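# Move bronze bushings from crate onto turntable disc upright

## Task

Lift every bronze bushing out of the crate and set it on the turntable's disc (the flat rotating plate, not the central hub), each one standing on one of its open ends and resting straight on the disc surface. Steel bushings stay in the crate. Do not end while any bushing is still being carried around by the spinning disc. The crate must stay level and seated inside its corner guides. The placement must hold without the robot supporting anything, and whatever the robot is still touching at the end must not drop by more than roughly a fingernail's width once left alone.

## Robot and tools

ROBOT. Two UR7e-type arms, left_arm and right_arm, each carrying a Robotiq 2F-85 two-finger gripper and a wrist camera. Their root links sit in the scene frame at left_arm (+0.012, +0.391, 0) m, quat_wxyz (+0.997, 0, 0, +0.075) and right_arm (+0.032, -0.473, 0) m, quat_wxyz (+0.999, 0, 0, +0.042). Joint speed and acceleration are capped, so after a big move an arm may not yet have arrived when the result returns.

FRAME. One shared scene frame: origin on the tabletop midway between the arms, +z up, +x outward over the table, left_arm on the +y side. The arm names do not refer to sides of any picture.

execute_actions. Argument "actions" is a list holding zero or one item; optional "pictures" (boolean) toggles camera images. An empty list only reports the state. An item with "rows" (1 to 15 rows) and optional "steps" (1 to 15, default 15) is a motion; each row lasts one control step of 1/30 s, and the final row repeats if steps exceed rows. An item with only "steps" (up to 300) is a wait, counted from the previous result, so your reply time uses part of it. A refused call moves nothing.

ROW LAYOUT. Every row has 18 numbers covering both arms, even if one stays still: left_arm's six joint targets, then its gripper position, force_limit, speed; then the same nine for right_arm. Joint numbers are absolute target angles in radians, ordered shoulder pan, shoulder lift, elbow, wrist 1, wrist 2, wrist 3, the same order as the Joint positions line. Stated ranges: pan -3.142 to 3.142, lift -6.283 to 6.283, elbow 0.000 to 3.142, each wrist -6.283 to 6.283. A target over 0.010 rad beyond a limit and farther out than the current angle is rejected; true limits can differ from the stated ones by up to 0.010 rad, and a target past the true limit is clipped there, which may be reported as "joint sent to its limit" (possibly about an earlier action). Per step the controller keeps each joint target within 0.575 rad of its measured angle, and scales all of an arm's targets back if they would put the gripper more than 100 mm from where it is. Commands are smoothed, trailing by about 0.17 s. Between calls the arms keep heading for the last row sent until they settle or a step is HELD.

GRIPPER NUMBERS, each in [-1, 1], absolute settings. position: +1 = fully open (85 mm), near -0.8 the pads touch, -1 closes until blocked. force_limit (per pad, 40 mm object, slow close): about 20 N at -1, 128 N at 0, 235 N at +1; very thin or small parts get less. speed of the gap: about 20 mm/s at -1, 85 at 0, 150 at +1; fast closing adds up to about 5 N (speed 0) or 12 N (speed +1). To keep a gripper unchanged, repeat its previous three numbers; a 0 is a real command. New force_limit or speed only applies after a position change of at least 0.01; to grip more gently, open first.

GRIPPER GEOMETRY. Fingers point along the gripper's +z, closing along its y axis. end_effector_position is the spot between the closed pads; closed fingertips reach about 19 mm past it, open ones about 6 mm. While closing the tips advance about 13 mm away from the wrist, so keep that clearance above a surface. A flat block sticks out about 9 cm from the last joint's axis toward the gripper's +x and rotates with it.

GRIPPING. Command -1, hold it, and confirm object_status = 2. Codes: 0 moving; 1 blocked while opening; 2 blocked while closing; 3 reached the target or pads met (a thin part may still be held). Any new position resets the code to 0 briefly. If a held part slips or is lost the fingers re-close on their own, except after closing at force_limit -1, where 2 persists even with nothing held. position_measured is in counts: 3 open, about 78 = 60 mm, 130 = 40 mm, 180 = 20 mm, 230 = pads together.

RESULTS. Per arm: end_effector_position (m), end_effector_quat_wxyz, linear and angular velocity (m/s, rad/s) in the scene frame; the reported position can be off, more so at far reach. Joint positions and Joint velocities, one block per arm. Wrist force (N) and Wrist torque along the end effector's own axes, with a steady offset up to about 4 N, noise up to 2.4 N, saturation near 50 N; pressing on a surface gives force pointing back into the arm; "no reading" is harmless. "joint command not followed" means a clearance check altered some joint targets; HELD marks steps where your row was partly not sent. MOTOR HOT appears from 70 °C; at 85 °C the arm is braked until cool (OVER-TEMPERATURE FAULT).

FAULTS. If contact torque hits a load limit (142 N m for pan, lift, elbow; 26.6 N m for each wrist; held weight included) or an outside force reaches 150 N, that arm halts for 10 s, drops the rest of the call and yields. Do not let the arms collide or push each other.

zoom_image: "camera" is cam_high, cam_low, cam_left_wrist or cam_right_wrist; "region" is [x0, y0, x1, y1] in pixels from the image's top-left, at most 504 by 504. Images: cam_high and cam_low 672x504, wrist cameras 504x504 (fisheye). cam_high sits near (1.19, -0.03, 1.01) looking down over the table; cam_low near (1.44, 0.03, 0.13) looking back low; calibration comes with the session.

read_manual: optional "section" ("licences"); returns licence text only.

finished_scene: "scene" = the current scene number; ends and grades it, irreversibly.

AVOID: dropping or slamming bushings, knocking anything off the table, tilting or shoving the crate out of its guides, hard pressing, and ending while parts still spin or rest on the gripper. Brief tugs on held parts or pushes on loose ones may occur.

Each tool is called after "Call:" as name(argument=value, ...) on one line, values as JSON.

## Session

Call:
execute_actions(actions=[])

Scene clock: 0.00 s of 7600.00 s.
left_arm: end_effector_position=(+0.3035, -0.0900, +0.1259) position_measured=3 object_status=3 end_effector_quat_wxyz=(-0.120, -0.515, +0.849, +0.022) end_effector_velocity=(-0.000, +0.000, -0.000) end_effector_angular_velocity=(+0.001, -0.000, -0.000) | right_arm: end_effector_position=(+0.4464, -0.4467, +0.2769) position_measured=3 object_status=3 end_effector_quat_wxyz=(-0.480, +0.623, +0.292, +0.544) end_effector_velocity=(-0.000, -0.000, +0.000) end_effector_angular_velocity=(-0.001, -0.000, +0.001)
Joint positions: left_arm=[-1.299 -1.294  1.783 -2.045 -1.814 -2.237] | right_arm=[-1.064 -1.474  2.081 -0.508 -0.571  0.201]
Joint velocities: left_arm=[-0.    -0.     0.001  0.     0.     0.   ] | right_arm=[-0.    -0.001 -0.     0.    -0.001  0.   ]
Wrist force (N, on the end effector, along its own x y z axes, offset not removed): no reading
Wrist torque (N m, same axes, about the end effector's origin, offset not removed): no reading
camera_calibration (this result's frames):
cam_left_wrist: T_world_to_cam=[[-0.87388, 0.442002, 0.202405, 0.274832], [0.473954, 0.86726, 0.152404, -0.0693192], [-0.108175, 0.229114, -0.96737, 0.326701], [0, 0, 0, 1]] pos_world=[0.308366, -0.136211, 0.270978]
cam_right_wrist: T_world_to_cam=[[0.892338, -0.322706, -0.315585, -0.446933], [-0.371963, -0.129679, -0.919145, 0.376647], [0.255689, 0.937574, -0.235752, 0.520492], [0, 0, 0, 1]] pos_world=[0.40583, -0.583384, 0.327855]

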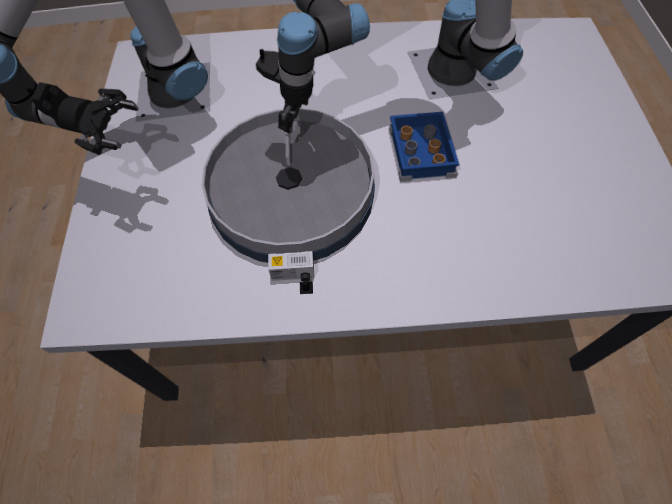

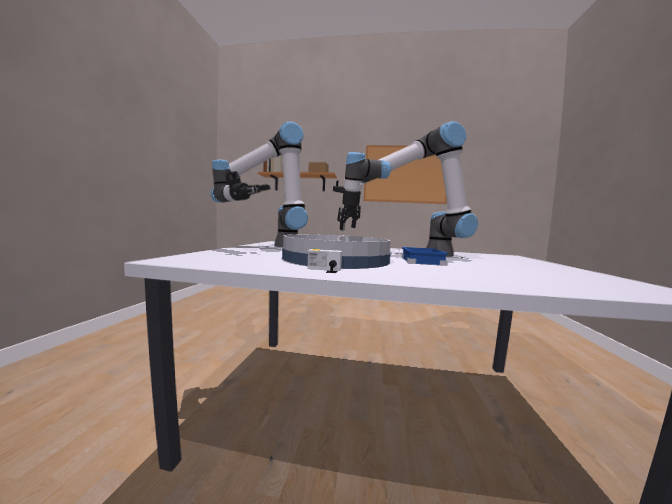

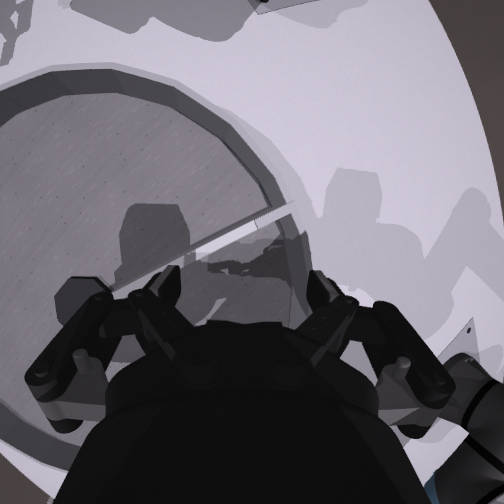

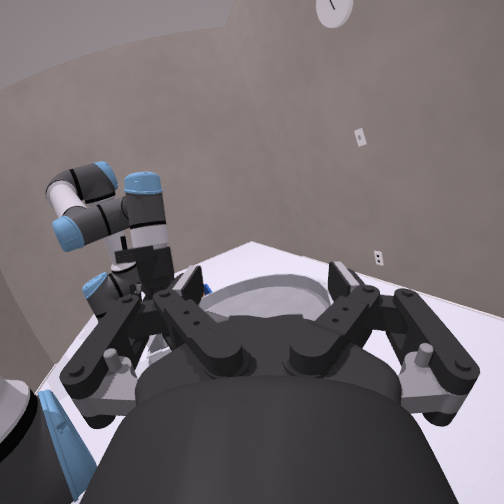

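Call:
zoom_image(camera="cam_high", region=[370, 100, 480, 200])

Region (370, 100, 480, 200) of cam_high's 672x504 image, scaled by 4.582, with more detail than that image has; it fills the top 458 rows of this view, and the rest is white.

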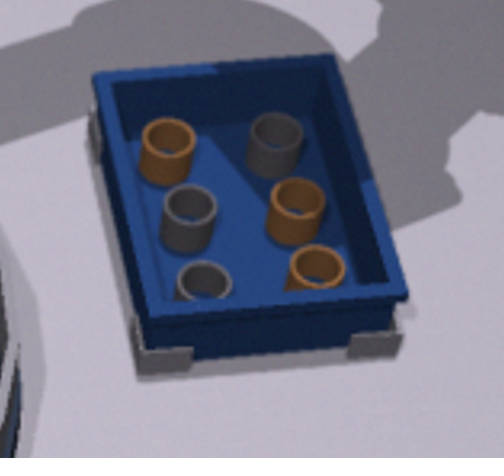

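Call:
execute_actions(actions=[{"rows":[[-0.7916,-1.7828,2.2036,-1.9916,-1.571,0.008,1,-0.6,0,-1.064,-1.474,2.081,-0.508,-0.571,0.201,1,0,0]],"steps":15}], pictures=false)

Call:
execute_actions(actions=[{"rows":[[-0.7916,-1.7828,2.2036,-1.9916,-1.571,0.008,0,-0.6,0,-1.064,-1.474,2.081,-0.508,-0.571,0.201,1,0,0]],"steps":15}], pictures=false)

Call:
execute_actions(actions=[{"rows":[[-0.7916,-1.72,2.275,-2.126,-1.571,0.008,0,-0.6,0,-1.064,-1.474,2.081,-0.508,-0.571,0.201,1,0,0],[-0.7916,-1.72,2.275,-2.126,-1.571,0.008,0,-0.6,0,-1.064,-1.474,2.081,-0.508,-0.571,0.201,1,0,0],[-0.7916,-1.72,2.275,-2.126,-1.571,0.008,0,-0.6,0,-1.064,-1.474,2.081,-0.508,-0.571,0.201,1,0,0],[-0.7916,-1.72,2.275,-2.126,-1.571,0.008,0,-0.6,0,-1.064,-1.474,2.081,-0.508,-0.571,0.201,1,0,0],[-0.7916,-1.6493,2.3417,-2.2632,-1.571,0.008,0,-0.6,0,-1.064,-1.474,2.081,-0.508,-0.571,0.201,1,0,0]],"steps":15}], pictures=false)

Call:
execute_actions(actions=[{"steps":10}])

Scene clock: 23.07 s of 7600.00 s.
left_arm: end_effector_position=(+0.3904, +0.1580, +0.1502) position_measured=3 object_status=3 end_effector_quat_wxyz=(-0.037, -0.440, +0.897, -0.008) end_effector_velocity=(+0.051, +0.585, +0.016) end_effector_angular_velocity=(+0.125, -0.370, -1.026) | right_arm: end_effector_position=(+0.4466, -0.4471, +0.2769) position_measured=3 object_status=3 end_effector_quat_wxyz=(-0.480, +0.623, +0.291, +0.545) end_effector_velocity=(+0.000, -0.000, +0.000) end_effector_angular_velocity=(-0.000, -0.001, -0.001)
Joint positions: left_arm=[-0.959 -1.622  2.067 -2.008 -1.647 -1.721] | right_arm=[-1.064 -1.474  2.081 -0.508 -0.571  0.201]
Joint velocities: left_arm=[ 0.794 -0.762  0.655  0.081  0.369  1.823] | right_arm=[-0.001  0.    -0.    -0.    -0.    -0.   ]
Wrist force (N, on the end effector, along its own x y z axes, offset not removed): left_arm=[2.8 1.7 0.6] | right_arm=[0.2 -2.4 1.3]
Wrist torque (N m, same axes, about the end effector's origin, offset not removed): left_arm=[0.22 -0.61 -0.03] | right_arm=[-0.34 -0.09 0.01]
Steps of this call (steps 1 to 677: nothing new was sent; steps 678 to 692: all 15 steps of this action). Readings (joint positions | what the end effector reports):
678: left_arm=[-1.298 -1.294 1.783 -2.045 -1.814 -2.237] | right_arm=[-1.064 -1.474 2.081 -0.508 -0.571 0.201] | left_arm position_measured=3 object_status=3 | right_arm position_measured=3 object_status=3
679: left_arm=[-1.290 -1.303 1.791 -2.043 -1.807 -2.228] | right_arm=[-1.064 -1.474 2.081 -0.508 -0.571 0.201] | left_arm position_measured=3 object_status=3 | right_arm position_measured=3 object_status=3
681: left_arm=[-1.241 -1.350 1.833 -2.038 -1.781 -2.175] | right_arm=[-1.064 -1.474 2.081 -0.508 -0.571 0.201] | left_arm position_measured=3 object_status=3 | right_arm position_measured=3 object_status=3
685: left_arm=[-1.141 -1.446 1.916 -2.027 -1.734 -2.048] | right_arm=[-1.064 -1.474 2.081 -0.508 -0.571 0.201] | left_arm position_measured=3 object_status=3 | right_arm position_measured=3 object_status=3
692: the state above

Scene clock: 23.57 s of 7600.00 s.
left_arm: end_effector_position=(+0.3870, +0.2765, +0.1500) position_measured=94 object_status=0 end_effector_quat_wxyz=(-0.000, +0.118, +0.993, -0.000) end_effector_velocity=(-0.002, +0.011, +0.000) end_effector_angular_velocity=(+0.002, -0.008, -2.743) | right_arm: end_effector_position=(+0.4466, -0.4471, +0.2769) position_measured=3 object_status=3 end_effector_quat_wxyz=(-0.480, +0.623, +0.291, +0.545) end_effector_velocity=(+0.000, +0.000, +0.000) end_effector_angular_velocity=(+0.000, +0.000, -0.000)
Joint positions: left_arm=[-0.793 -1.781  2.202 -1.992 -1.572 -0.407] | right_arm=[-1.064 -1.474  2.081 -0.508 -0.571  0.201]
Joint velocities: left_arm=[ 0.016 -0.017  0.012  0.002  0.007  2.759] | right_arm=[-0. -0.  0.  0.  0.  0.]
Wrist force (N, on the end effector, along its own x y z axes, offset not removed): left_arm=[2.5 1.4 2.5] | right_arm=[-0.5 -2.7 0.3]
Wrist torque (N m, same axes, about the end effector's origin, offset not removed): left_arm=[-0.05 -0.34 -0.01] | right_arm=[-0.35 0.02 -0.01]
Steps of this call (steps 1 to 15: all 15 steps of this action). Readings (joint positions | what the end effector reports):
1: left_arm=[-0.932 -1.648 2.089 -2.005 -1.634 -1.655] | right_arm=[-1.064 -1.474 2.081 -0.508 -0.571 0.201] | left_arm position_measured=3 object_status=0 | right_arm position_measured=3 object_status=3
2: left_arm=[-0.905 -1.674 2.111 -2.002 -1.622 -1.582] | right_arm=[-1.064 -1.474 2.081 -0.508 -0.571 0.201] | left_arm position_measured=4 object_status=0 | right_arm position_measured=3 object_status=3
4: left_arm=[-0.855 -1.722 2.153 -1.997 -1.599 -1.418] | right_arm=[-1.064 -1.474 2.081 -0.508 -0.571 0.201] | left_arm position_measured=13 object_status=0 | right_arm position_measured=3 object_status=3
8: left_arm=[-0.808 -1.767 2.190 -1.993 -1.578 -1.061] | right_arm=[-1.064 -1.474 2.081 -0.508 -0.571 0.201] | left_arm position_measured=41 object_status=0 | right_arm position_measured=3 object_status=3
15: the state above

Scene clock: 24.07 s of 7600.00 s.
left_arm: end_effector_position=(+0.3868, +0.2775, +0.0702) position_measured=128 object_status=3 end_effector_quat_wxyz=(-0.001, +0.318, +0.948, +0.000) end_effector_velocity=(+0.000, -0.000, -0.021) end_effector_angular_velocity=(-0.007, -0.010, -0.030) | right_arm: end_effector_position=(+0.4466, -0.4471, +0.2769) position_measured=3 object_status=3 end_effector_quat_wxyz=(-0.480, +0.623, +0.291, +0.545) end_effector_velocity=(-0.000, +0.000, -0.000) end_effector_angular_velocity=(+0.000, +0.001, +0.001)
Joint positions: left_arm=[-0.792 -1.653  2.338 -2.254 -1.571  0.005] | right_arm=[-1.064 -1.474  2.081 -0.508 -0.571  0.201]
Joint velocities: left_arm=[-0.001  0.039  0.039 -0.091  0.001  0.03 ] | right_arm=[ 0.     0.     0.    -0.    -0.001  0.001]
Wrist force (N, on the end effector, along its own x y z axes, offset not removed): left_arm=[0.6 0.5 0.8] | right_arm=[0.7 -2.4 0.5]
Wrist torque (N m, same axes, about the end effector's origin, offset not removed): left_arm=[0.08 -0.12 -0.02] | right_arm=[-0.34 -0.14 -0.07]
Steps of this call (steps 1 to 15: all 15 steps of this action). Readings (joint positions | what the end effector reports):
1: left_arm=[-0.793 -1.781 2.203 -1.992 -1.571 -0.315] | right_arm=[-1.064 -1.474 2.081 -0.508 -0.571 0.201] | left_arm position_measured=102 object_status=0 | right_arm position_measured=3 object_status=3
2: left_arm=[-0.792 -1.774 2.211 -2.001 -1.571 -0.231] | right_arm=[-1.064 -1.474 2.081 -0.508 -0.571 0.201] | left_arm position_measured=109 object_status=0 | right_arm position_measured=3 object_status=3
4: left_arm=[-0.792 -1.750 2.240 -2.050 -1.571 -0.114] | right_arm=[-1.064 -1.474 2.081 -0.508 -0.571 0.201] | left_arm position_measured=122 object_status=0 | right_arm position_measured=3 object_status=3
8: left_arm=[-0.792 -1.692 2.300 -2.166 -1.571 -0.023] | right_arm=[-1.064 -1.474 2.081 -0.508 -0.571 0.201] | left_arm position_measured=128 object_status=0 | right_arm position_measured=3 object_status=3
15: the state above

Scene clock: 24.40 s of 7600.00 s.
left_arm: end_effector_position=(+0.3869, +0.2775, +0.0681) position_measured=128 object_status=3 end_effector_quat_wxyz=(-0.000, +0.319, +0.948, -0.000) end_effector_velocity=(-0.000, -0.000, +0.000) end_effector_angular_velocity=(-0.002, -0.002, -0.001) | right_arm: end_effector_position=(+0.4466, -0.4471, +0.2769) position_measured=3 object_status=3 end_effector_quat_wxyz=(-0.480, +0.623, +0.291, +0.545) end_effector_velocity=(+0.000, -0.000, -0.000) end_effector_angular_velocity=(+0.001, +0.001, -0.001)
Joint positions: left_arm=[-0.792 -1.649  2.342 -2.263 -1.571  0.008] | right_arm=[-1.064 -1.474  2.081 -0.508 -0.571  0.201]
Joint velocities: left_arm=[-0.001 -0.001  0.002 -0.004 -0.001  0.001] | right_arm=[-0.     0.     0.     0.     0.001  0.   ]
Wrist force (N, on the end effector, along its own x y z axes, offset not removed): left_arm=[-0.2 2.4 1.7] | right_arm=[-0.6 -1.6 0.9]
Wrist torque (N m, same axes, about the end effector's origin, offset not removed): left_arm=[0.30 -0.19 -0.03] | right_arm=[-0.22 0.07 -0.06]
Steps of this call (steps 1 to 10: the robot went on to your last target). Readings (joint positions | what the end effector reports):
1: left_arm=[-0.792 -1.652 2.339 -2.257 -1.571 0.006] | right_arm=[-1.064 -1.474 2.081 -0.508 -0.571 0.201] | left_arm position_measured=128 object_status=3 | right_arm position_measured=3 object_status=3
2: left_arm=[-0.792 -1.651 2.340 -2.259 -1.571 0.007] | right_arm=[-1.064 -1.474 2.081 -0.508 -0.571 0.201] | left_arm position_measured=128 object_status=3 | right_arm position_measured=3 object_status=3
4: left_arm=[-0.792 -1.650 2.341 -2.261 -1.571 0.007] | right_arm=[-1.064 -1.474 2.081 -0.508 -0.571 0.201] | left_arm position_measured=128 object_status=3 | right_arm position_measured=3 object_status=3
8: left_arm=[-0.792 -1.650 2.341 -2.263 -1.571 0.008] | right_arm=[-1.064 -1.474 2.081 -0.508 -0.571 0.201] | left_arm position_measured=128 object_status=3 | right_arm position_measured=3 object_status=3
10: the state above
camera_calibration (this result's frames):
cam_left_wrist: T_world_to_cam=[[0.57725, 0.815723, 0.0371309, -0.456941], [0.763553, -0.555332, 0.329534, -0.14803], [0.289428, -0.161872, -0.943413, 0.148655], [0, 0, 0, 1]] pos_world=[0.333773, 0.314594, 0.20599]
cam_right_wrist: T_world_to_cam=[[0.892143, -0.323544, -0.315277, -0.447618], [-0.371833, -0.129569, -0.919213, 0.376692], [0.256556, 0.9373, -0.235899, 0.520337], [0, 0, 0, 1]] pos_world=[0.40591, -0.583728, 0.327883]

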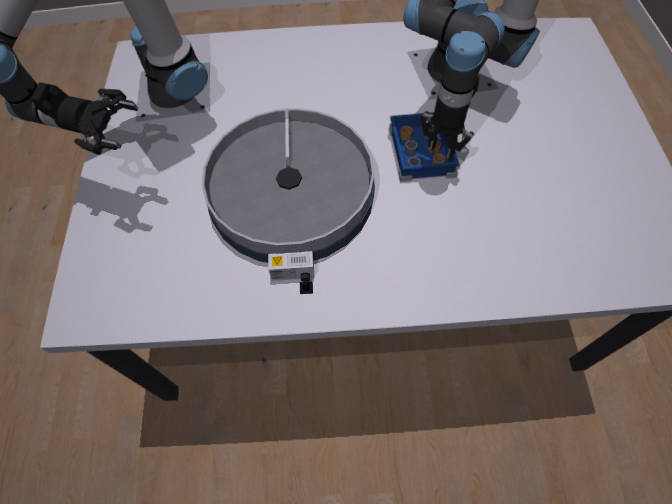

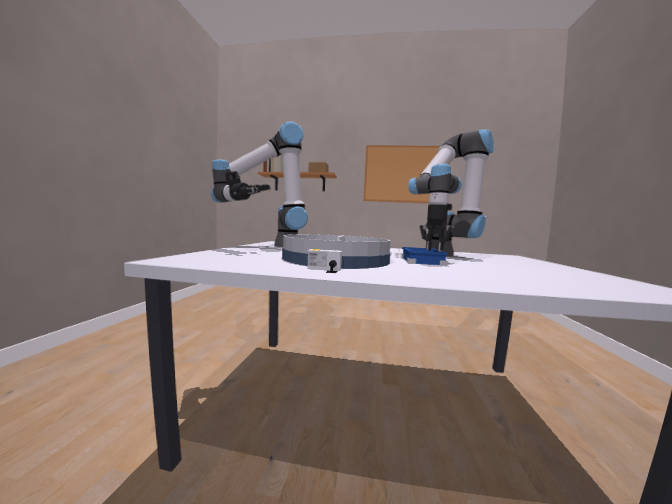

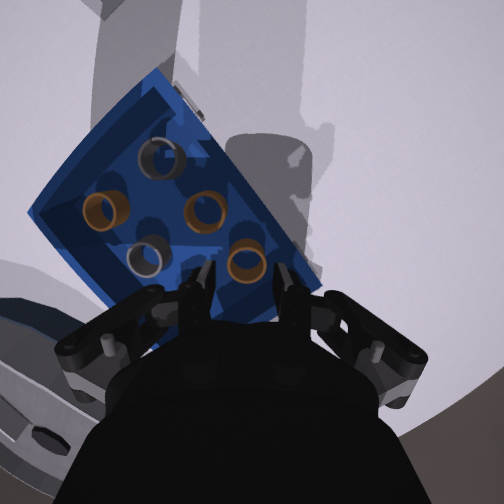

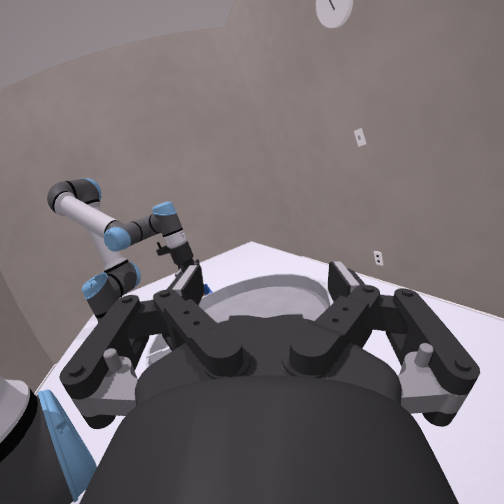

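Call:
execute_actions(actions=[{"rows":[[-0.7916,-1.628,2.354,-2.297,-1.571,0.008,0,-0.6,0,-1.064,-1.474,2.081,-0.508,-0.571,0.201,1,0,0],[-0.7916,-1.628,2.354,-2.297,-1.571,0.008,0,-0.6,0,-1.064,-1.474,2.081,-0.508,-0.571,0.201,1,0,0],[-0.7916,-1.6065,2.3663,-2.3306,-1.571,0.008,0,-0.6,0,-1.064,-1.474,2.081,-0.508,-0.571,0.201,1,0,0],[-0.7916,-1.6065,2.3663,-2.3306,-1.571,0.008,0,-0.6,0,-1.064,-1.474,2.081,-0.508,-0.571,0.201,1,0,0],[-0.7916,-1.585,2.3786,-2.3643,-1.571,0.008,0,-0.6,0,-1.064,-1.474,2.081,-0.508,-0.571,0.201,1,0,0],[-0.7916,-1.585,2.3786,-2.3643,-1.571,0.008,0,-0.6,0,-1.064,-1.474,2.081,-0.508,-0.571,0.201,1,0,0],[-0.7916,-1.5637,2.3909,-2.398,-1.571,0.008,0,-0.6,0,-1.064,-1.474,2.081,-0.508,-0.571,0.201,1,0,0]],"steps":15}], pictures=false)

Call:
execute_actions(actions=[{"rows":[[-0.7916,-1.5637,2.3909,-2.398,-1.571,0.008,-1,-0.6,-0.6,-1.064,-1.474,2.081,-0.508,-0.571,0.201,1,0,0]],"steps":15}], pictures=false)

Call:
execute_actions(actions=[{"rows":[[-0.7916,-1.585,2.3786,-2.3643,-1.571,0.008,-1,-0.6,-0.6,-1.064,-1.474,2.081,-0.508,-0.571,0.201,1,0,0],[-0.7916,-1.6065,2.3663,-2.3306,-1.571,0.008,-1,-0.6,-0.6,-1.064,-1.474,2.081,-0.508,-0.571,0.201,1,0,0],[-0.7916,-1.628,2.354,-2.297,-1.571,0.008,-1,-0.6,-0.6,-1.064,-1.474,2.081,-0.508,-0.571,0.201,1,0,0],[-0.7916,-1.6493,2.3417,-2.2632,-1.571,0.008,-1,-0.6,-0.6,-1.064,-1.474,2.081,-0.508,-0.571,0.201,1,0,0],[-0.7916,-1.685,2.31,-2.196,-1.571,0.008,-1,-0.6,-0.6,-1.064,-1.474,2.081,-0.508,-0.571,0.201,1,0,0],[-0.7916,-1.72,2.275,-2.126,-1.571,0.008,-1,-0.6,-0.6,-1.064,-1.474,2.081,-0.508,-0.571,0.201,1,0,0],[-0.7916,-1.75,2.24,-2.06,-1.571,0.008,-1,-0.6,-0.6,-1.064,-1.474,2.081,-0.508,-0.571,0.201,1,0,0],[-0.7916,-1.7828,2.2036,-1.9916,-1.571,-0.25,-1,-0.6,-0.6,-1.064,-1.474,2.081,-0.508,-0.571,0.201,1,0,0]],"steps":13}], pictures=false)

Call:
execute_actions(actions=[{"rows":[[-1.1713,-1.3227,1.7336,-1.9817,-1.571,-1.3,-1,-0.6,-0.6,-1.064,-1.474,2.081,-0.508,-0.571,0.201,1,0,0]],"steps":15}], pictures=false)

Call:
execute_actions(actions=[{"rows":[[-1.1713,-1.3227,1.7336,-1.9817,-1.571,-1.3,-1,-0.6,-0.6,-1.064,-1.474,2.081,-0.508,-0.571,0.201,1,0,0],[-1.1713,-1.3227,1.7336,-1.9817,-1.571,-1.3,-1,-0.6,-0.6,-1.064,-1.474,2.081,-0.508,-0.571,0.201,1,0,0],[-1.1713,-1.29,1.775,-2.056,-1.571,-1.3,-1,-0.6,-0.6,-1.064,-1.474,2.081,-0.508,-0.571,0.201,1,0,0],[-1.1713,-1.29,1.775,-2.056,-1.571,-1.3,-1,-0.6,-0.6,-1.064,-1.474,2.081,-0.508,-0.571,0.201,1,0,0],[-1.1713,-1.29,1.775,-2.056,-1.571,-1.3,-1,-0.6,-0.6,-1.064,-1.474,2.081,-0.508,-0.571,0.201,1,0,0],[-1.1713,-1.2404,1.8293,-2.1597,-1.571,-1.3,-1,-0.6,-0.6,-1.064,-1.474,2.081,-0.508,-0.571,0.201,1,0,0]],"steps":15}], pictures=false)

Call:
execute_actions(actions=[{"steps":10}])

Scene clock: 55.90 s of 7600.00 s.
left_arm: end_effector_position=(+0.3869, +0.2775, +0.0324) position_measured=128 object_status=3 end_effector_quat_wxyz=(-0.000, +0.319, +0.948, -0.000) end_effector_velocity=(-0.000, +0.000, -0.014) end_effector_angular_velocity=(-0.002, -0.001, +0.000) | right_arm: end_effector_position=(+0.4466, -0.4471, +0.2769) position_measured=3 object_status=3 end_effector_quat_wxyz=(-0.480, +0.623, +0.291, +0.545) end_effector_velocity=(+0.000, +0.000, -0.000) end_effector_angular_velocity=(+0.000, +0.001, -0.000)
Joint positions: left_arm=[-0.792 -1.567  2.389 -2.393 -1.571  0.008] | right_arm=[-1.064 -1.474  2.081 -0.508 -0.571  0.201]
Joint velocities: left_arm=[ 0.     0.035  0.019 -0.056 -0.001 -0.   ] | right_arm=[0.001 0.    0.    0.    0.001 0.001]
Wrist force (N, on the end effector, along its own x y z axes, offset not removed): left_arm=[1.7 1.7 2.6] | right_arm=[0.3 -1.9 -0.1]
Wrist torque (N m, same axes, about the end effector's origin, offset not removed): left_arm=[0.07 -0.42 0.00] | right_arm=[-0.38 -0.10 -0.07]
Steps of this call (steps 1 to 15: the robot went on to your last target; steps 16 to 930: nothing new was sent; steps 931 to 945: all 15 steps of this action). Readings (joint positions | what the end effector reports):
931: left_arm=[-0.792 -1.649 2.342 -2.264 -1.571 0.008] | right_arm=[-1.064 -1.474 2.081 -0.508 -0.571 0.201] | left_arm position_measured=128 object_status=3 | right_arm position_measured=3 object_status=3
932: left_arm=[-0.792 -1.646 2.344 -2.269 -1.571 0.008] | right_arm=[-1.064 -1.474 2.081 -0.508 -0.571 0.201] | left_arm position_measured=128 object_status=3 | right_arm position_measured=3 object_status=3
934: left_arm=[-0.792 -1.634 2.351 -2.287 -1.571 0.008] | right_arm=[-1.064 -1.474 2.081 -0.508 -0.571 0.201] | left_arm position_measured=128 object_status=3 | right_arm position_measured=3 object_status=3
938: left_arm=[-0.792 -1.599 2.371 -2.342 -1.571 0.008] | right_arm=[-1.064 -1.474 2.081 -0.508 -0.571 0.201] | left_arm position_measured=128 object_status=3 | right_arm position_measured=3 object_status=3
945: the state above

Scene clock: 56.40 s of 7600.00 s.
left_arm: end_effector_position=(+0.3869, +0.2775, +0.0311) position_measured=154 object_status=2 end_effector_quat_wxyz=(+0.000, +0.319, +0.948, -0.000) end_effector_velocity=(-0.000, +0.000, +0.000) end_effector_angular_velocity=(-0.001, +0.000, -0.000) | right_arm: end_effector_position=(+0.4466, -0.4471, +0.2769) position_measured=3 object_status=3 end_effector_quat_wxyz=(-0.480, +0.623, +0.291, +0.545) end_effector_velocity=(+0.001, -0.000, -0.000) end_effector_angular_velocity=(+0.001, +0.001, -0.002)
Joint positions: left_arm=[-0.792 -1.564  2.391 -2.398 -1.571  0.008] | right_arm=[-1.064 -1.474  2.081 -0.508 -0.571  0.201]
Joint velocities: left_arm=[ 0.001 -0.001  0.     0.    -0.001  0.001] | right_arm=[ 0.     0.002 -0.    -0.     0.003  0.001]
Wrist force (N, on the end effector, along its own x y z axes, offset not removed): left_arm=[7.1 0.5 -19.5] | right_arm=[0.9 -3.1 -0.6]
Wrist torque (N m, same axes, about the end effector's origin, offset not removed): left_arm=[-0.04 -0.47 0.03] | right_arm=[-0.48 -0.25 -0.03]
Steps of this call (steps 1 to 15: all 15 steps of this action). Readings (joint positions | what the end effector reports):
1: left_arm=[-0.792 -1.566 2.390 -2.394 -1.571 0.008] | right_arm=[-1.064 -1.474 2.081 -0.508 -0.571 0.201] | left_arm position_measured=128 object_status=0 | right_arm position_measured=3 object_status=3
2: left_arm=[-0.792 -1.565 2.390 -2.395 -1.571 0.008] | right_arm=[-1.064 -1.474 2.081 -0.508 -0.571 0.201] | left_arm position_measured=129 object_status=0 | right_arm position_measured=3 object_status=3
4: left_arm=[-0.792 -1.565 2.390 -2.397 -1.571 0.008] | right_arm=[-1.064 -1.474 2.081 -0.508 -0.571 0.201] | left_arm position_measured=134 object_status=0 | right_arm position_measured=3 object_status=3
8: left_arm=[-0.792 -1.564 2.391 -2.398 -1.571 0.008] | right_arm=[-1.064 -1.474 2.081 -0.508 -0.571 0.201] | left_arm position_measured=149 object_status=0 | right_arm position_measured=3 object_status=3
15: the state above

Scene clock: 56.83 s of 7600.00 s.
left_arm: end_effector_position=(+0.3896, +0.2755, +0.1354) position_measured=154 object_status=2 end_effector_quat_wxyz=(+0.002, +0.240, +0.971, -0.001) end_effector_velocity=(-0.024, +0.018, +0.148) end_effector_angular_velocity=(+0.027, +0.044, +0.943) | right_arm: end_effector_position=(+0.4466, -0.4471, +0.2769) position_measured=3 object_status=3 end_effector_quat_wxyz=(-0.480, +0.623, +0.291, +0.545) end_effector_velocity=(+0.000, -0.000, +0.000) end_effector_angular_velocity=(-0.001, -0.001, -0.001)
Joint positions: left_arm=[-0.792 -1.758  2.228 -2.045 -1.571 -0.156] | right_arm=[-1.064 -1.474  2.081 -0.508 -0.571  0.201]
Joint velocities: left_arm=[-0.    -0.248 -0.245  0.545 -0.    -0.943] | right_arm=[-0.    -0.001 -0.    -0.     0.001 -0.001]
Wrist force (N, on the end effector, along its own x y z axes, offset not removed): left_arm=[1.5 2.1 -0.2] | right_arm=[0.1 -1.9 0.7]
Wrist torque (N m, same axes, about the end effector's origin, offset not removed): left_arm=[0.23 -0.28 -0.01] | right_arm=[-0.29 -0.11 -0.04]
Steps of this call (steps 1 to 13: all 13 steps of this action). Readings (joint positions | what the end effector reports):
1: left_arm=[-0.792 -1.564 2.391 -2.398 -1.571 0.008] | right_arm=[-1.064 -1.474 2.081 -0.508 -0.571 0.201] | left_arm position_measured=154 object_status=2 | right_arm position_measured=3 object_status=3
2: left_arm=[-0.792 -1.567 2.389 -2.393 -1.571 0.008] | right_arm=[-1.064 -1.474 2.081 -0.508 -0.571 0.201] | left_arm position_measured=154 object_status=2 | right_arm position_measured=3 object_status=3
4: left_arm=[-0.792 -1.586 2.378 -2.364 -1.571 0.008] | right_arm=[-1.064 -1.474 2.081 -0.508 -0.571 0.201] | left_arm position_measured=154 object_status=2 | right_arm position_measured=3 object_status=3
8: left_arm=[-0.792 -1.665 2.319 -2.237 -1.571 0.008] | right_arm=[-1.064 -1.474 2.081 -0.508 -0.571 0.201] | left_arm position_measured=154 object_status=2 | right_arm position_measured=3 object_status=3
13: the state above

Scene clock: 57.33 s of 7600.00 s.
left_arm: end_effector_position=(+0.4260, +0.0295, +0.1544) position_measured=154 object_status=2 end_effector_quat_wxyz=(+0.000, +0.021, +1.000, -0.000) end_effector_velocity=(-0.036, -0.474, -0.033) end_effector_angular_velocity=(+0.004, +0.004, +1.925) | right_arm: end_effector_position=(+0.4466, -0.4471, +0.2769) position_measured=3 object_status=3 end_effector_quat_wxyz=(-0.480, +0.623, +0.291, +0.545) end_effector_velocity=(-0.000, +0.000, +0.000) end_effector_angular_velocity=(-0.000, -0.001, -0.000)
Joint positions: left_arm=[-1.113 -1.394  1.81  -1.988 -1.571 -0.921] | right_arm=[-1.064 -1.474  2.081 -0.508 -0.571  0.201]
Joint velocities: left_arm=[-0.562  0.686 -0.738  0.057  0.    -2.487] | right_arm=[-0.    -0.001  0.     0.    -0.    -0.   ]
Wrist force (N, on the end effector, along its own x y z axes, offset not removed): left_arm=[0.7 -1.2 1.1] | right_arm=[1.1 -2.0 1.1]
Wrist torque (N m, same axes, about the end effector's origin, offset not removed): left_arm=[-0.07 -0.06 0.09] | right_arm=[-0.34 -0.20 -0.07]
Steps of this call (steps 1 to 15: all 15 steps of this action). Readings (joint positions | what the end effector reports):
1: left_arm=[-0.792 -1.765 2.220 -2.030 -1.571 -0.184] | right_arm=[-1.064 -1.474 2.081 -0.508 -0.571 0.201] | left_arm position_measured=154 object_status=2 | right_arm position_measured=3 object_status=3
2: left_arm=[-0.800 -1.762 2.207 -2.024 -1.571 -0.212] | right_arm=[-1.064 -1.474 2.081 -0.508 -0.571 0.201] | left_arm position_measured=154 object_status=2 | right_arm position_measured=3 object_status=3
4: left_arm=[-0.850 -1.709 2.146 -2.018 -1.571 -0.286] | right_arm=[-1.064 -1.474 2.081 -0.508 -0.571 0.201] | left_arm position_measured=154 object_status=2 | right_arm position_measured=3 object_status=3
8: left_arm=[-0.950 -1.589 2.019 -2.006 -1.571 -0.457] | right_arm=[-1.064 -1.474 2.081 -0.508 -0.571 0.201] | left_arm position_measured=154 object_status=2 | right_arm position_measured=3 object_status=3
15: the state above

Scene clock: 57.83 s of 7600.00 s.
left_arm: end_effector_position=(+0.4202, -0.0197, +0.0821) position_measured=154 object_status=2 end_effector_quat_wxyz=(-0.000, -0.138, +0.990, +0.000) end_effector_velocity=(-0.001, -0.003, -0.031) end_effector_angular_velocity=(-0.007, -0.005, +0.023) | right_arm: end_effector_position=(+0.4466, -0.4471, +0.2769) position_measured=3 object_status=3 end_effector_quat_wxyz=(-0.480, +0.623, +0.291, +0.545) end_effector_velocity=(-0.000, +0.000, -0.000) end_effector_angular_velocity=(+0.000, +0.000, +0.000)
Joint positions: left_arm=[-1.171 -1.245  1.825 -2.151 -1.571 -1.297] | right_arm=[-1.064 -1.474  2.081 -0.508 -0.571  0.201]
Joint velocities: left_arm=[-0.004  0.041  0.039 -0.089  0.001 -0.027] | right_arm=[ 0.  0.  0. -0. -0. -0.]
Wrist force (N, on the end effector, along its own x y z axes, offset not removed): left_arm=[3.0 2.2 3.0] | right_arm=[-0.7 -3.3 1.2]
Wrist torque (N m, same axes, about the end effector's origin, offset not removed): left_arm=[0.22 -0.57 0.06] | right_arm=[-0.51 0.08 -0.06]
Steps of this call (steps 1 to 15: all 15 steps of this action). Readings (joint positions | what the end effector reports):
1: left_arm=[-1.129 -1.374 1.789 -1.986 -1.571 -1.006] | right_arm=[-1.064 -1.474 2.081 -0.508 -0.571 0.201] | left_arm position_measured=154 object_status=2 | right_arm position_measured=3 object_status=3
2: left_arm=[-1.141 -1.359 1.773 -1.985 -1.571 -1.084] | right_arm=[-1.064 -1.474 2.081 -0.508 -0.571 0.201] | left_arm position_measured=154 object_status=2 | right_arm position_measured=3 object_status=3
4: left_arm=[-1.156 -1.336 1.760 -1.992 -1.571 -1.190] | right_arm=[-1.064 -1.474 2.081 -0.508 -0.571 0.201] | left_arm position_measured=154 object_status=2 | right_arm position_measured=3 object_status=3
8: left_arm=[-1.167 -1.285 1.788 -2.067 -1.571 -1.272] | right_arm=[-1.064 -1.474 2.081 -0.508 -0.571 0.201] | left_arm position_measured=154 object_status=2 | right_arm position_measured=3 object_status=3
15: the state above

Scene clock: 58.17 s of 7600.00 s.
left_arm: end_effector_position=(+0.4201, -0.0201, +0.0792) position_measured=154 object_status=2 end_effector_quat_wxyz=(-0.000, -0.139, +0.990, -0.000) end_effector_velocity=(-0.000, +0.000, -0.000) end_effector_angular_velocity=(-0.000, +0.001, +0.000) | right_arm: end_effector_position=(+0.4466, -0.4471, +0.2769) position_measured=3 object_status=3 end_effector_quat_wxyz=(-0.480, +0.623, +0.291, +0.545) end_effector_velocity=(+0.000, +0.000, -0.000) end_effector_angular_velocity=(+0.001, +0.001, -0.001)
Joint positions: left_arm=[-1.171 -1.241  1.829 -2.16  -1.571 -1.3  ] | right_arm=[-1.064 -1.474  2.081 -0.508 -0.571  0.201]
Joint velocities: left_arm=[-0.     0.     0.001 -0.001 -0.001 -0.   ] | right_arm=[ 0.     0.001  0.001 -0.     0.001  0.   ]
Wrist force (N, on the end effector, along its own x y z axes, offset not removed): left_arm=[3.8 2.2 -17.5] | right_arm=[0.3 -4.0 0.7]
Wrist torque (N m, same axes, about the end effector's origin, offset not removed): left_arm=[0.25 -0.53 -0.06] | right_arm=[-0.67 -0.04 -0.05]
Steps of this call (steps 1 to 10: the robot went on to your last target). Readings (joint positions | what the end effector reports):
1: left_arm=[-1.171 -1.243 1.827 -2.153 -1.571 -1.298] | right_arm=[-1.064 -1.474 2.081 -0.508 -0.571 0.201] | left_arm position_measured=154 object_status=2 | right_arm position_measured=3 object_status=3
2: left_arm=[-1.171 -1.243 1.827 -2.155 -1.571 -1.299] | right_arm=[-1.064 -1.474 2.081 -0.508 -0.571 0.201] | left_arm position_measured=154 object_status=2 | right_arm position_measured=3 object_status=3
4: left_arm=[-1.171 -1.242 1.828 -2.157 -1.571 -1.299] | right_arm=[-1.064 -1.474 2.081 -0.508 -0.571 0.201] | left_arm position_measured=154 object_status=2 | right_arm position_measured=3 object_status=3
8: left_arm=[-1.171 -1.241 1.829 -2.159 -1.571 -1.300] | right_arm=[-1.064 -1.474 2.081 -0.508 -0.571 0.201] | left_arm position_measured=154 object_status=2 | right_arm position_measured=3 object_status=3
10: the state above
camera_calibration (this result's frames):
cam_left_wrist: T_world_to_cam=[[-0.307013, 0.950992, 0.036835, 0.140444], [0.902174, 0.278493, 0.329429, -0.383829], [0.303026, 0.13437, -0.943462, 0.101531], [0, 0, 0, 1]] pos_world=[0.358632, -0.0403108, 0.217062]
cam_right_wrist: T_world_to_cam=[[0.892142, -0.323542, -0.315284, -0.447613], [-0.371837, -0.129562, -0.919212, 0.376698], [0.256555, 0.937302, -0.235893, 0.520337], [0, 0, 0, 1]] pos_world=[0.40591, -0.583728, 0.327884]

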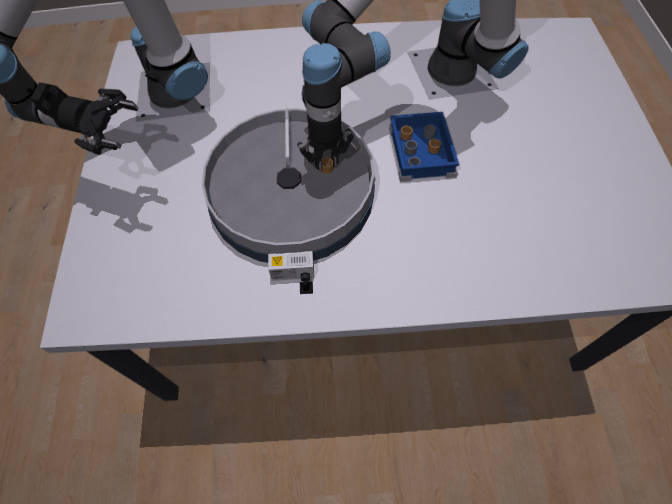

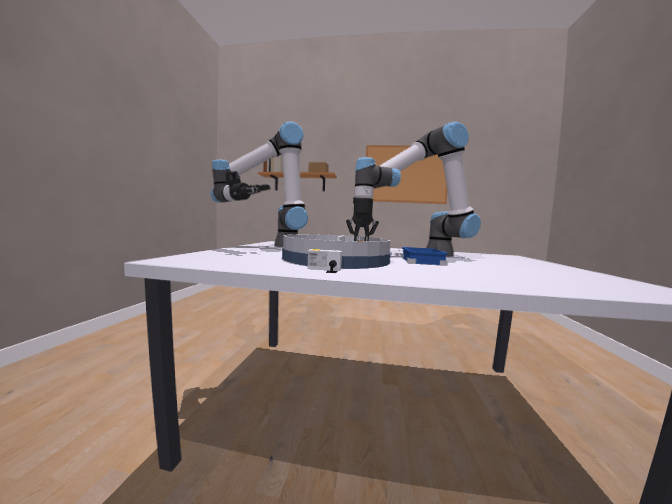

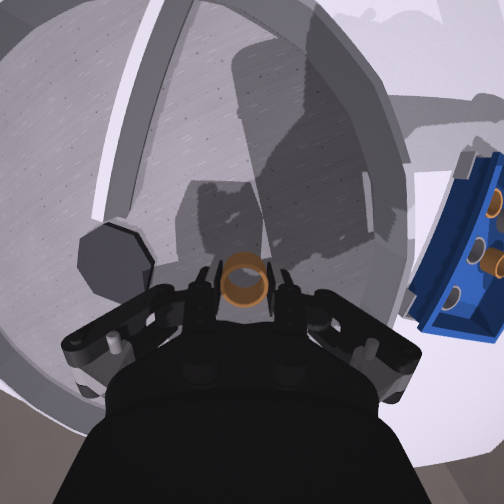

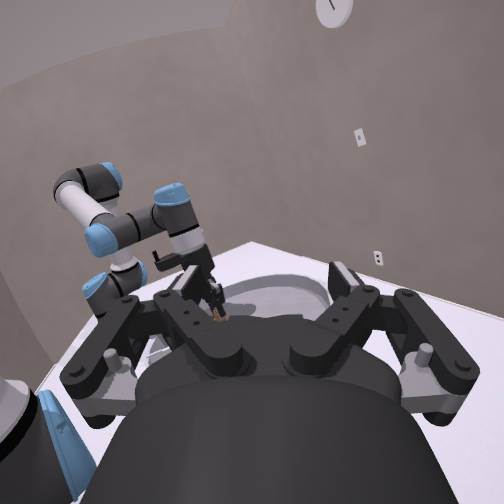

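Call:
execute_actions(actions=[{"rows":[[-1.1713,-1.2404,1.8293,-2.1597,-1.571,-1.3,0,-0.6,0,-1.064,-1.474,2.081,-0.508,-0.571,0.201,1,0,0]],"steps":8}], pictures=false)

Call:
execute_actions(actions=[{"rows":[[-1.1713,-1.2553,1.8166,-2.1321,-1.571,-1.3,0,-0.6,0,-1.064,-1.474,2.081,-0.508,-0.571,0.201,1,0,0],[-1.1713,-1.2553,1.8166,-2.1321,-1.571,-1.3,0,-0.6,0,-1.064,-1.474,2.081,-0.508,-0.571,0.201,1,0,0],[-1.1713,-1.29,1.775,-2.056,-1.571,-1.3,0,-0.6,0,-1.064,-1.474,2.081,-0.508,-0.571,0.201,1,0,0],[-1.1713,-1.29,1.775,-2.056,-1.571,-1.3,0,-0.6,0,-1.064,-1.474,2.081,-0.508,-0.571,0.201,1,0,0],[-1.1713,-1.3227,1.7336,-1.9817,-1.571,-1.3,0,-0.6,0,-1.064,-1.474,2.081,-0.508,-0.571,0.201,1,0,0]],"steps":10}], pictures=false)

Call:
execute_actions(actions=[{"rows":[[-0.8937,-1.9283,2.3011,-1.9436,-1.571,-0.094,0,-0.6,0,-1.064,-1.474,2.081,-0.508,-0.571,0.201,1,0,0]],"steps":15}], pictures=false)

Call:
execute_actions(actions=[{"rows":[[-0.8937,-1.9283,2.3011,-1.9436,-1.571,-0.094,0,-0.6,0,-1.064,-1.474,2.081,-0.508,-0.571,0.201,1,0,0],[-0.8937,-1.9283,2.3011,-1.9436,-1.571,-0.094,0,-0.6,0,-1.064,-1.474,2.081,-0.508,-0.571,0.201,1,0,0],[-0.8937,-1.865,2.38,-2.086,-1.571,-0.094,0,-0.6,0,-1.064,-1.474,2.081,-0.508,-0.571,0.201,1,0,0],[-0.8937,-1.865,2.38,-2.086,-1.571,-0.094,0,-0.6,0,-1.064,-1.474,2.081,-0.508,-0.571,0.201,1,0,0],[-0.8937,-1.865,2.38,-2.086,-1.571,-0.094,0,-0.6,0,-1.064,-1.474,2.081,-0.508,-0.571,0.201,1,0,0],[-0.8937,-1.7902,2.4536,-2.2342,-1.571,-0.094,0,-0.6,0,-1.064,-1.474,2.081,-0.508,-0.571,0.201,1,0,0]],"steps":15}], pictures=false)

Call:
execute_actions(actions=[{"steps":10}])

Scene clock: 73.57 s of 7600.00 s.
left_arm: end_effector_position=(+0.4199, -0.0197, +0.0785) position_measured=130 object_status=0 end_effector_quat_wxyz=(-0.000, -0.139, +0.990, +0.000) end_effector_velocity=(+0.000, -0.001, +0.000) end_effector_angular_velocity=(-0.003, -0.001, -0.000) | right_arm: end_effector_position=(+0.4466, -0.4471, +0.2769) position_measured=3 object_status=3 end_effector_quat_wxyz=(-0.480, +0.623, +0.291, +0.545) end_effector_velocity=(+0.000, -0.000, -0.000) end_effector_angular_velocity=(-0.000, -0.000, -0.001)
Joint positions: left_arm=[-1.171 -1.24   1.83  -2.159 -1.571 -1.3  ] | right_arm=[-1.064 -1.474  2.081 -0.508 -0.571  0.201]
Joint velocities: left_arm=[ 0.     0.     0.    -0.003 -0.     0.   ] | right_arm=[ 0.     0.    -0.    -0.     0.001 -0.   ]
Wrist force (N, on the end effector, along its own x y z axes, offset not removed): left_arm=[0.8 1.5 1.0] | right_arm=[-0.4 -2.6 -0.1]
Wrist torque (N m, same axes, about the end effector's origin, offset not removed): left_arm=[0.04 -0.16 0.13] | right_arm=[-0.45 0.03 0.05]
Steps of this call (steps 1 to 15: the robot went on to your last target; steps 16 to 454: nothing new was sent; steps 455 to 462: all 8 steps of this action). Readings (joint positions | what the end effector reports):
455: left_arm=[-1.171 -1.240 1.829 -2.160 -1.571 -1.300] | right_arm=[-1.064 -1.474 2.081 -0.508 -0.571 0.201] | left_arm position_measured=154 object_status=0 | right_arm position_measured=3 object_status=3
456: left_arm=[-1.171 -1.240 1.829 -2.159 -1.571 -1.300] | right_arm=[-1.064 -1.474 2.081 -0.508 -0.571 0.201] | left_arm position_measured=153 object_status=0 | right_arm position_measured=3 object_status=3
458: left_arm=[-1.171 -1.240 1.830 -2.159 -1.571 -1.300] | right_arm=[-1.064 -1.474 2.081 -0.508 -0.571 0.201] | left_arm position_measured=144 object_status=0 | right_arm position_measured=3 object_status=3
462: the state above

Scene clock: 73.90 s of 7600.00 s.
left_arm: end_effector_position=(+0.4206, -0.0209, +0.1387) position_measured=129 object_status=3 end_effector_quat_wxyz=(+0.000, -0.139, +0.990, -0.001) end_effector_velocity=(-0.005, +0.008, +0.116) end_effector_angular_velocity=(+0.015, +0.008, -0.001) | right_arm: end_effector_position=(+0.4466, -0.4471, +0.2769) position_measured=3 object_status=3 end_effector_quat_wxyz=(-0.480, +0.623, +0.291, +0.545) end_effector_velocity=(+0.000, -0.000, -0.000) end_effector_angular_velocity=(+0.001, +0.000, -0.001)
Joint positions: left_arm=[-1.171 -1.31   1.749 -2.012 -1.571 -1.3  ] | right_arm=[-1.064 -1.474  2.081 -0.508 -0.571  0.201]
Joint velocities: left_arm=[-0.001 -0.131 -0.159  0.307  0.     0.   ] | right_arm=[ 0.     0.002 -0.     0.     0.001 -0.001]
Wrist force (N, on the end effector, along its own x y z axes, offset not removed): left_arm=[0.0 1.1 -0.2] | right_arm=[-0.6 -3.4 0.1]
Wrist torque (N m, same axes, about the end effector's origin, offset not removed): left_arm=[0.00 -0.07 0.08] | right_arm=[-0.59 0.09 -0.07]
Steps of this call (steps 1 to 10: all 10 steps of this action). Readings (joint positions | what the end effector reports):
1: left_arm=[-1.171 -1.240 1.830 -2.159 -1.571 -1.300] | right_arm=[-1.064 -1.474 2.081 -0.508 -0.571 0.201] | left_arm position_measured=129 object_status=0 | right_arm position_measured=3 object_status=3
2: left_arm=[-1.171 -1.243 1.828 -2.155 -1.571 -1.300] | right_arm=[-1.064 -1.474 2.081 -0.508 -0.571 0.201] | left_arm position_measured=129 object_status=0 | right_arm position_measured=3 object_status=3
4: left_arm=[-1.171 -1.253 1.817 -2.136 -1.571 -1.300] | right_arm=[-1.064 -1.474 2.081 -0.508 -0.571 0.201] | left_arm position_measured=129 object_status=0 | right_arm position_measured=3 object_status=3
8: left_arm=[-1.171 -1.298 1.764 -2.041 -1.571 -1.300] | right_arm=[-1.064 -1.474 2.081 -0.508 -0.571 0.201] | left_arm position_measured=129 object_status=3 | right_arm position_measured=3 object_status=3
10: the state above

Scene clock: 74.40 s of 7600.00 s.
left_arm: end_effector_position=(+0.3629, +0.2245, +0.1605) position_measured=129 object_status=3 end_effector_quat_wxyz=(-0.001, +0.078, +0.997, +0.001) end_effector_velocity=(-0.234, +0.478, -0.069) end_effector_angular_velocity=(-0.016, -0.003, -1.952) | right_arm: end_effector_position=(+0.4466, -0.4471, +0.2769) position_measured=3 object_status=3 end_effector_quat_wxyz=(-0.480, +0.623, +0.291, +0.545) end_effector_velocity=(-0.000, +0.000, +0.000) end_effector_angular_velocity=(-0.002, -0.001, +0.001)
Joint positions: left_arm=[-0.944 -1.802  2.188 -1.953 -1.571 -0.639] | right_arm=[-1.064 -1.474  2.081 -0.508 -0.571  0.201]
Joint velocities: left_arm=[ 0.464 -1.117  1.012  0.092 -0.001  2.416] | right_arm=[-0.    -0.002  0.     0.    -0.001 -0.   ]
Wrist force (N, on the end effector, along its own x y z axes, offset not removed): left_arm=[2.5 3.5 2.7] | right_arm=[-0.9 -1.9 -0.3]
Wrist torque (N m, same axes, about the end effector's origin, offset not removed): left_arm=[0.34 -0.44 -0.06] | right_arm=[-0.35 0.14 -0.06]
Steps of this call (steps 1 to 15: all 15 steps of this action). Readings (joint positions | what the end effector reports):
1: left_arm=[-1.171 -1.314 1.745 -2.004 -1.571 -1.300] | right_arm=[-1.064 -1.474 2.081 -0.508 -0.571 0.201] | left_arm position_measured=129 object_status=3 | right_arm position_measured=3 object_status=3
2: left_arm=[-1.163 -1.325 1.750 -1.999 -1.571 -1.291] | right_arm=[-1.064 -1.474 2.081 -0.508 -0.571 0.201] | left_arm position_measured=129 object_status=3 | right_arm position_measured=3 object_status=3
4: left_arm=[-1.128 -1.388 1.808 -1.992 -1.571 -1.230] | right_arm=[-1.064 -1.474 2.081 -0.508 -0.571 0.201] | left_arm position_measured=129 object_status=3 | right_arm position_measured=3 object_status=3
8: left_arm=[-1.061 -1.535 1.944 -1.978 -1.571 -1.072] | right_arm=[-1.064 -1.474 2.081 -0.508 -0.571 0.201] | left_arm position_measured=129 object_status=3 | right_arm position_measured=3 object_status=3
15: the state above

Scene clock: 74.90 s of 7600.00 s.
left_arm: end_effector_position=(+0.3353, +0.2748, +0.0714) position_measured=129 object_status=3 end_effector_quat_wxyz=(-0.001, +0.317, +0.948, +0.000) end_effector_velocity=(-0.002, +0.004, -0.034) end_effector_angular_velocity=(-0.010, -0.010, -0.046) | right_arm: end_effector_position=(+0.4466, -0.4471, +0.2769) position_measured=3 object_status=3 end_effector_quat_wxyz=(-0.480, +0.623, +0.291, +0.545) end_effector_velocity=(-0.000, +0.000, +0.000) end_effector_angular_velocity=(-0.000, -0.000, +0.002)
Joint positions: left_arm=[-0.894 -1.796  2.446 -2.22  -1.571 -0.099] | right_arm=[-1.064 -1.474  2.081 -0.508 -0.571  0.201]
Joint velocities: left_arm=[ 0.004  0.056  0.074 -0.144 -0.     0.05 ] | right_arm=[ 0.    -0.    -0.    -0.    -0.002 -0.   ]
Wrist force (N, on the end effector, along its own x y z axes, offset not removed): left_arm=[2.1 1.2 3.1] | right_arm=[-0.5 -1.2 0.8]
Wrist torque (N m, same axes, about the end effector's origin, offset not removed): left_arm=[0.02 -0.36 -0.04] | right_arm=[-0.26 0.01 -0.09]
Steps of this call (steps 1 to 15: all 15 steps of this action). Readings (joint positions | what the end effector reports):
1: left_arm=[-0.930 -1.836 2.219 -1.951 -1.571 -0.554] | right_arm=[-1.064 -1.474 2.081 -0.508 -0.571 0.201] | left_arm position_measured=129 object_status=3 | right_arm position_measured=3 object_status=3
2: left_arm=[-0.920 -1.862 2.242 -1.949 -1.571 -0.467] | right_arm=[-1.064 -1.474 2.081 -0.508 -0.571 0.201] | left_arm position_measured=129 object_status=3 | right_arm position_measured=3 object_status=3
4: left_arm=[-0.907 -1.887 2.280 -1.955 -1.571 -0.302] | right_arm=[-1.064 -1.474 2.081 -0.508 -0.571 0.201] | left_arm position_measured=129 object_status=3 | right_arm position_measured=3 object_status=3
8: left_arm=[-0.897 -1.848 2.376 -2.083 -1.571 -0.148] | right_arm=[-1.064 -1.474 2.081 -0.508 -0.571 0.201] | left_arm position_measured=129 object_status=3 | right_arm position_measured=3 object_status=3
15: the state above

Scene clock: 75.23 s of 7600.00 s.
left_arm: end_effector_position=(+0.3350, +0.2752, +0.0681) position_measured=129 object_status=3 end_effector_quat_wxyz=(-0.000, +0.319, +0.948, -0.000) end_effector_velocity=(-0.001, +0.000, -0.002) end_effector_angular_velocity=(+0.002, +0.002, -0.001) | right_arm: end_effector_position=(+0.4466, -0.4471, +0.2769) position_measured=3 object_status=3 end_effector_quat_wxyz=(-0.480, +0.623, +0.291, +0.545) end_effector_velocity=(+0.000, -0.000, -0.000) end_effector_angular_velocity=(+0.001, +0.001, -0.001)
Joint positions: left_arm=[-0.894 -1.79   2.453 -2.234 -1.571 -0.094] | right_arm=[-1.064 -1.474  2.081 -0.508 -0.571  0.201]
Joint velocities: left_arm=[-0.     0.004  0.003 -0.004  0.     0.001] | right_arm=[-0.     0.002 -0.     0.     0.    -0.   ]
Wrist force (N, on the end effector, along its own x y z axes, offset not removed): left_arm=[0.1 0.4 3.4] | right_arm=[1.1 -2.5 0.3]
Wrist torque (N m, same axes, about the end effector's origin, offset not removed): left_arm=[-0.03 0.00 -0.11] | right_arm=[-0.44 -0.22 0.03]
Steps of this call (steps 1 to 10: the robot went on to your last target). Readings (joint positions | what the end effector reports):
1: left_arm=[-0.894 -1.794 2.448 -2.224 -1.571 -0.098] | right_arm=[-1.064 -1.474 2.081 -0.508 -0.571 0.201] | left_arm position_measured=129 object_status=3 | right_arm position_measured=3 object_status=3
2: left_arm=[-0.894 -1.793 2.450 -2.227 -1.571 -0.097] | right_arm=[-1.064 -1.474 2.081 -0.508 -0.571 0.201] | left_arm position_measured=129 object_status=3 | right_arm position_measured=3 object_status=3
4: left_arm=[-0.894 -1.792 2.452 -2.231 -1.571 -0.095] | right_arm=[-1.064 -1.474 2.081 -0.508 -0.571 0.201] | left_arm position_measured=129 object_status=3 | right_arm position_measured=3 object_status=3
8: left_arm=[-0.894 -1.791 2.453 -2.233 -1.571 -0.094] | right_arm=[-1.064 -1.474 2.081 -0.508 -0.571 0.201] | left_arm position_measured=129 object_status=3 | right_arm position_measured=3 object_status=3
10: the state above
camera_calibration (this result's frames):
cam_left_wrist: T_world_to_cam=[[0.577286, 0.815697, 0.037133, -0.42509], [0.763536, -0.555371, 0.329509, -0.109773], [0.289402, -0.161869, -0.943422, 0.163296], [0, 0, 0, 1]] pos_world=[0.281956, 0.312213, 0.206013]
cam_right_wrist: T_world_to_cam=[[0.892142, -0.323542, -0.315284, -0.447613], [-0.371837, -0.129562, -0.919212, 0.376698], [0.256555, 0.937302, -0.235893, 0.520337], [0, 0, 0, 1]] pos_world=[0.40591, -0.583728, 0.327884]

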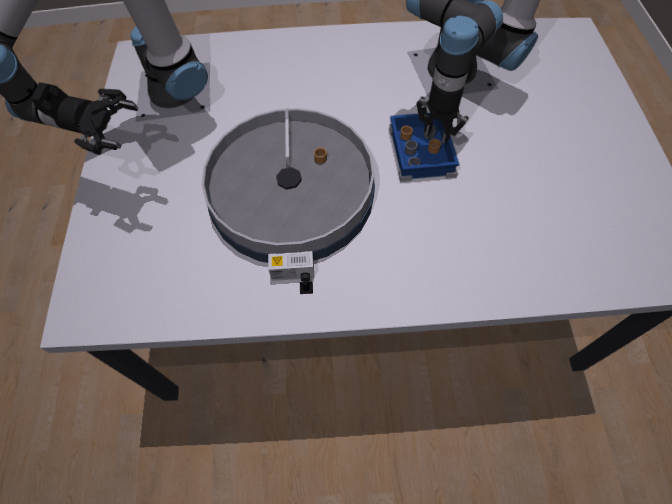

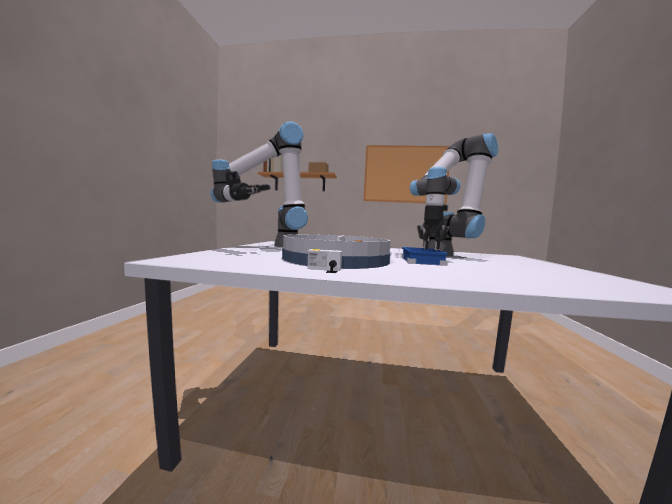

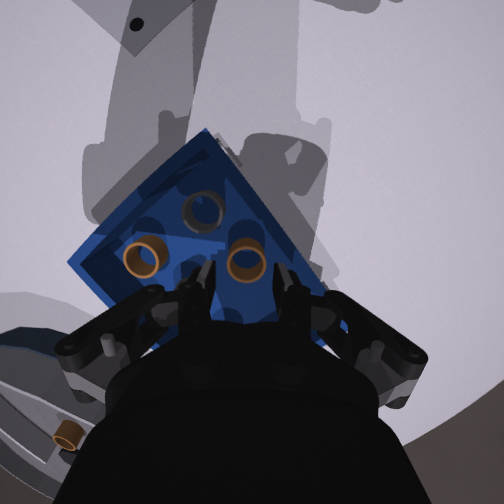

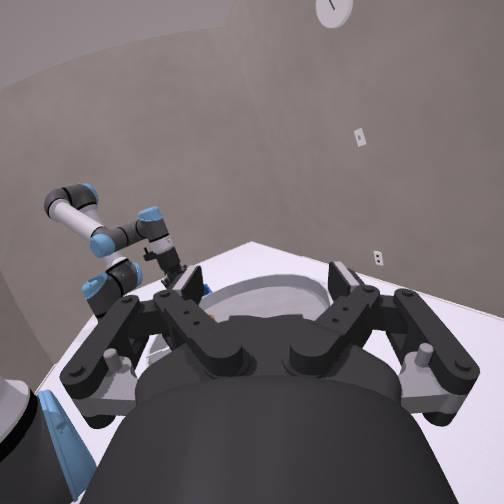

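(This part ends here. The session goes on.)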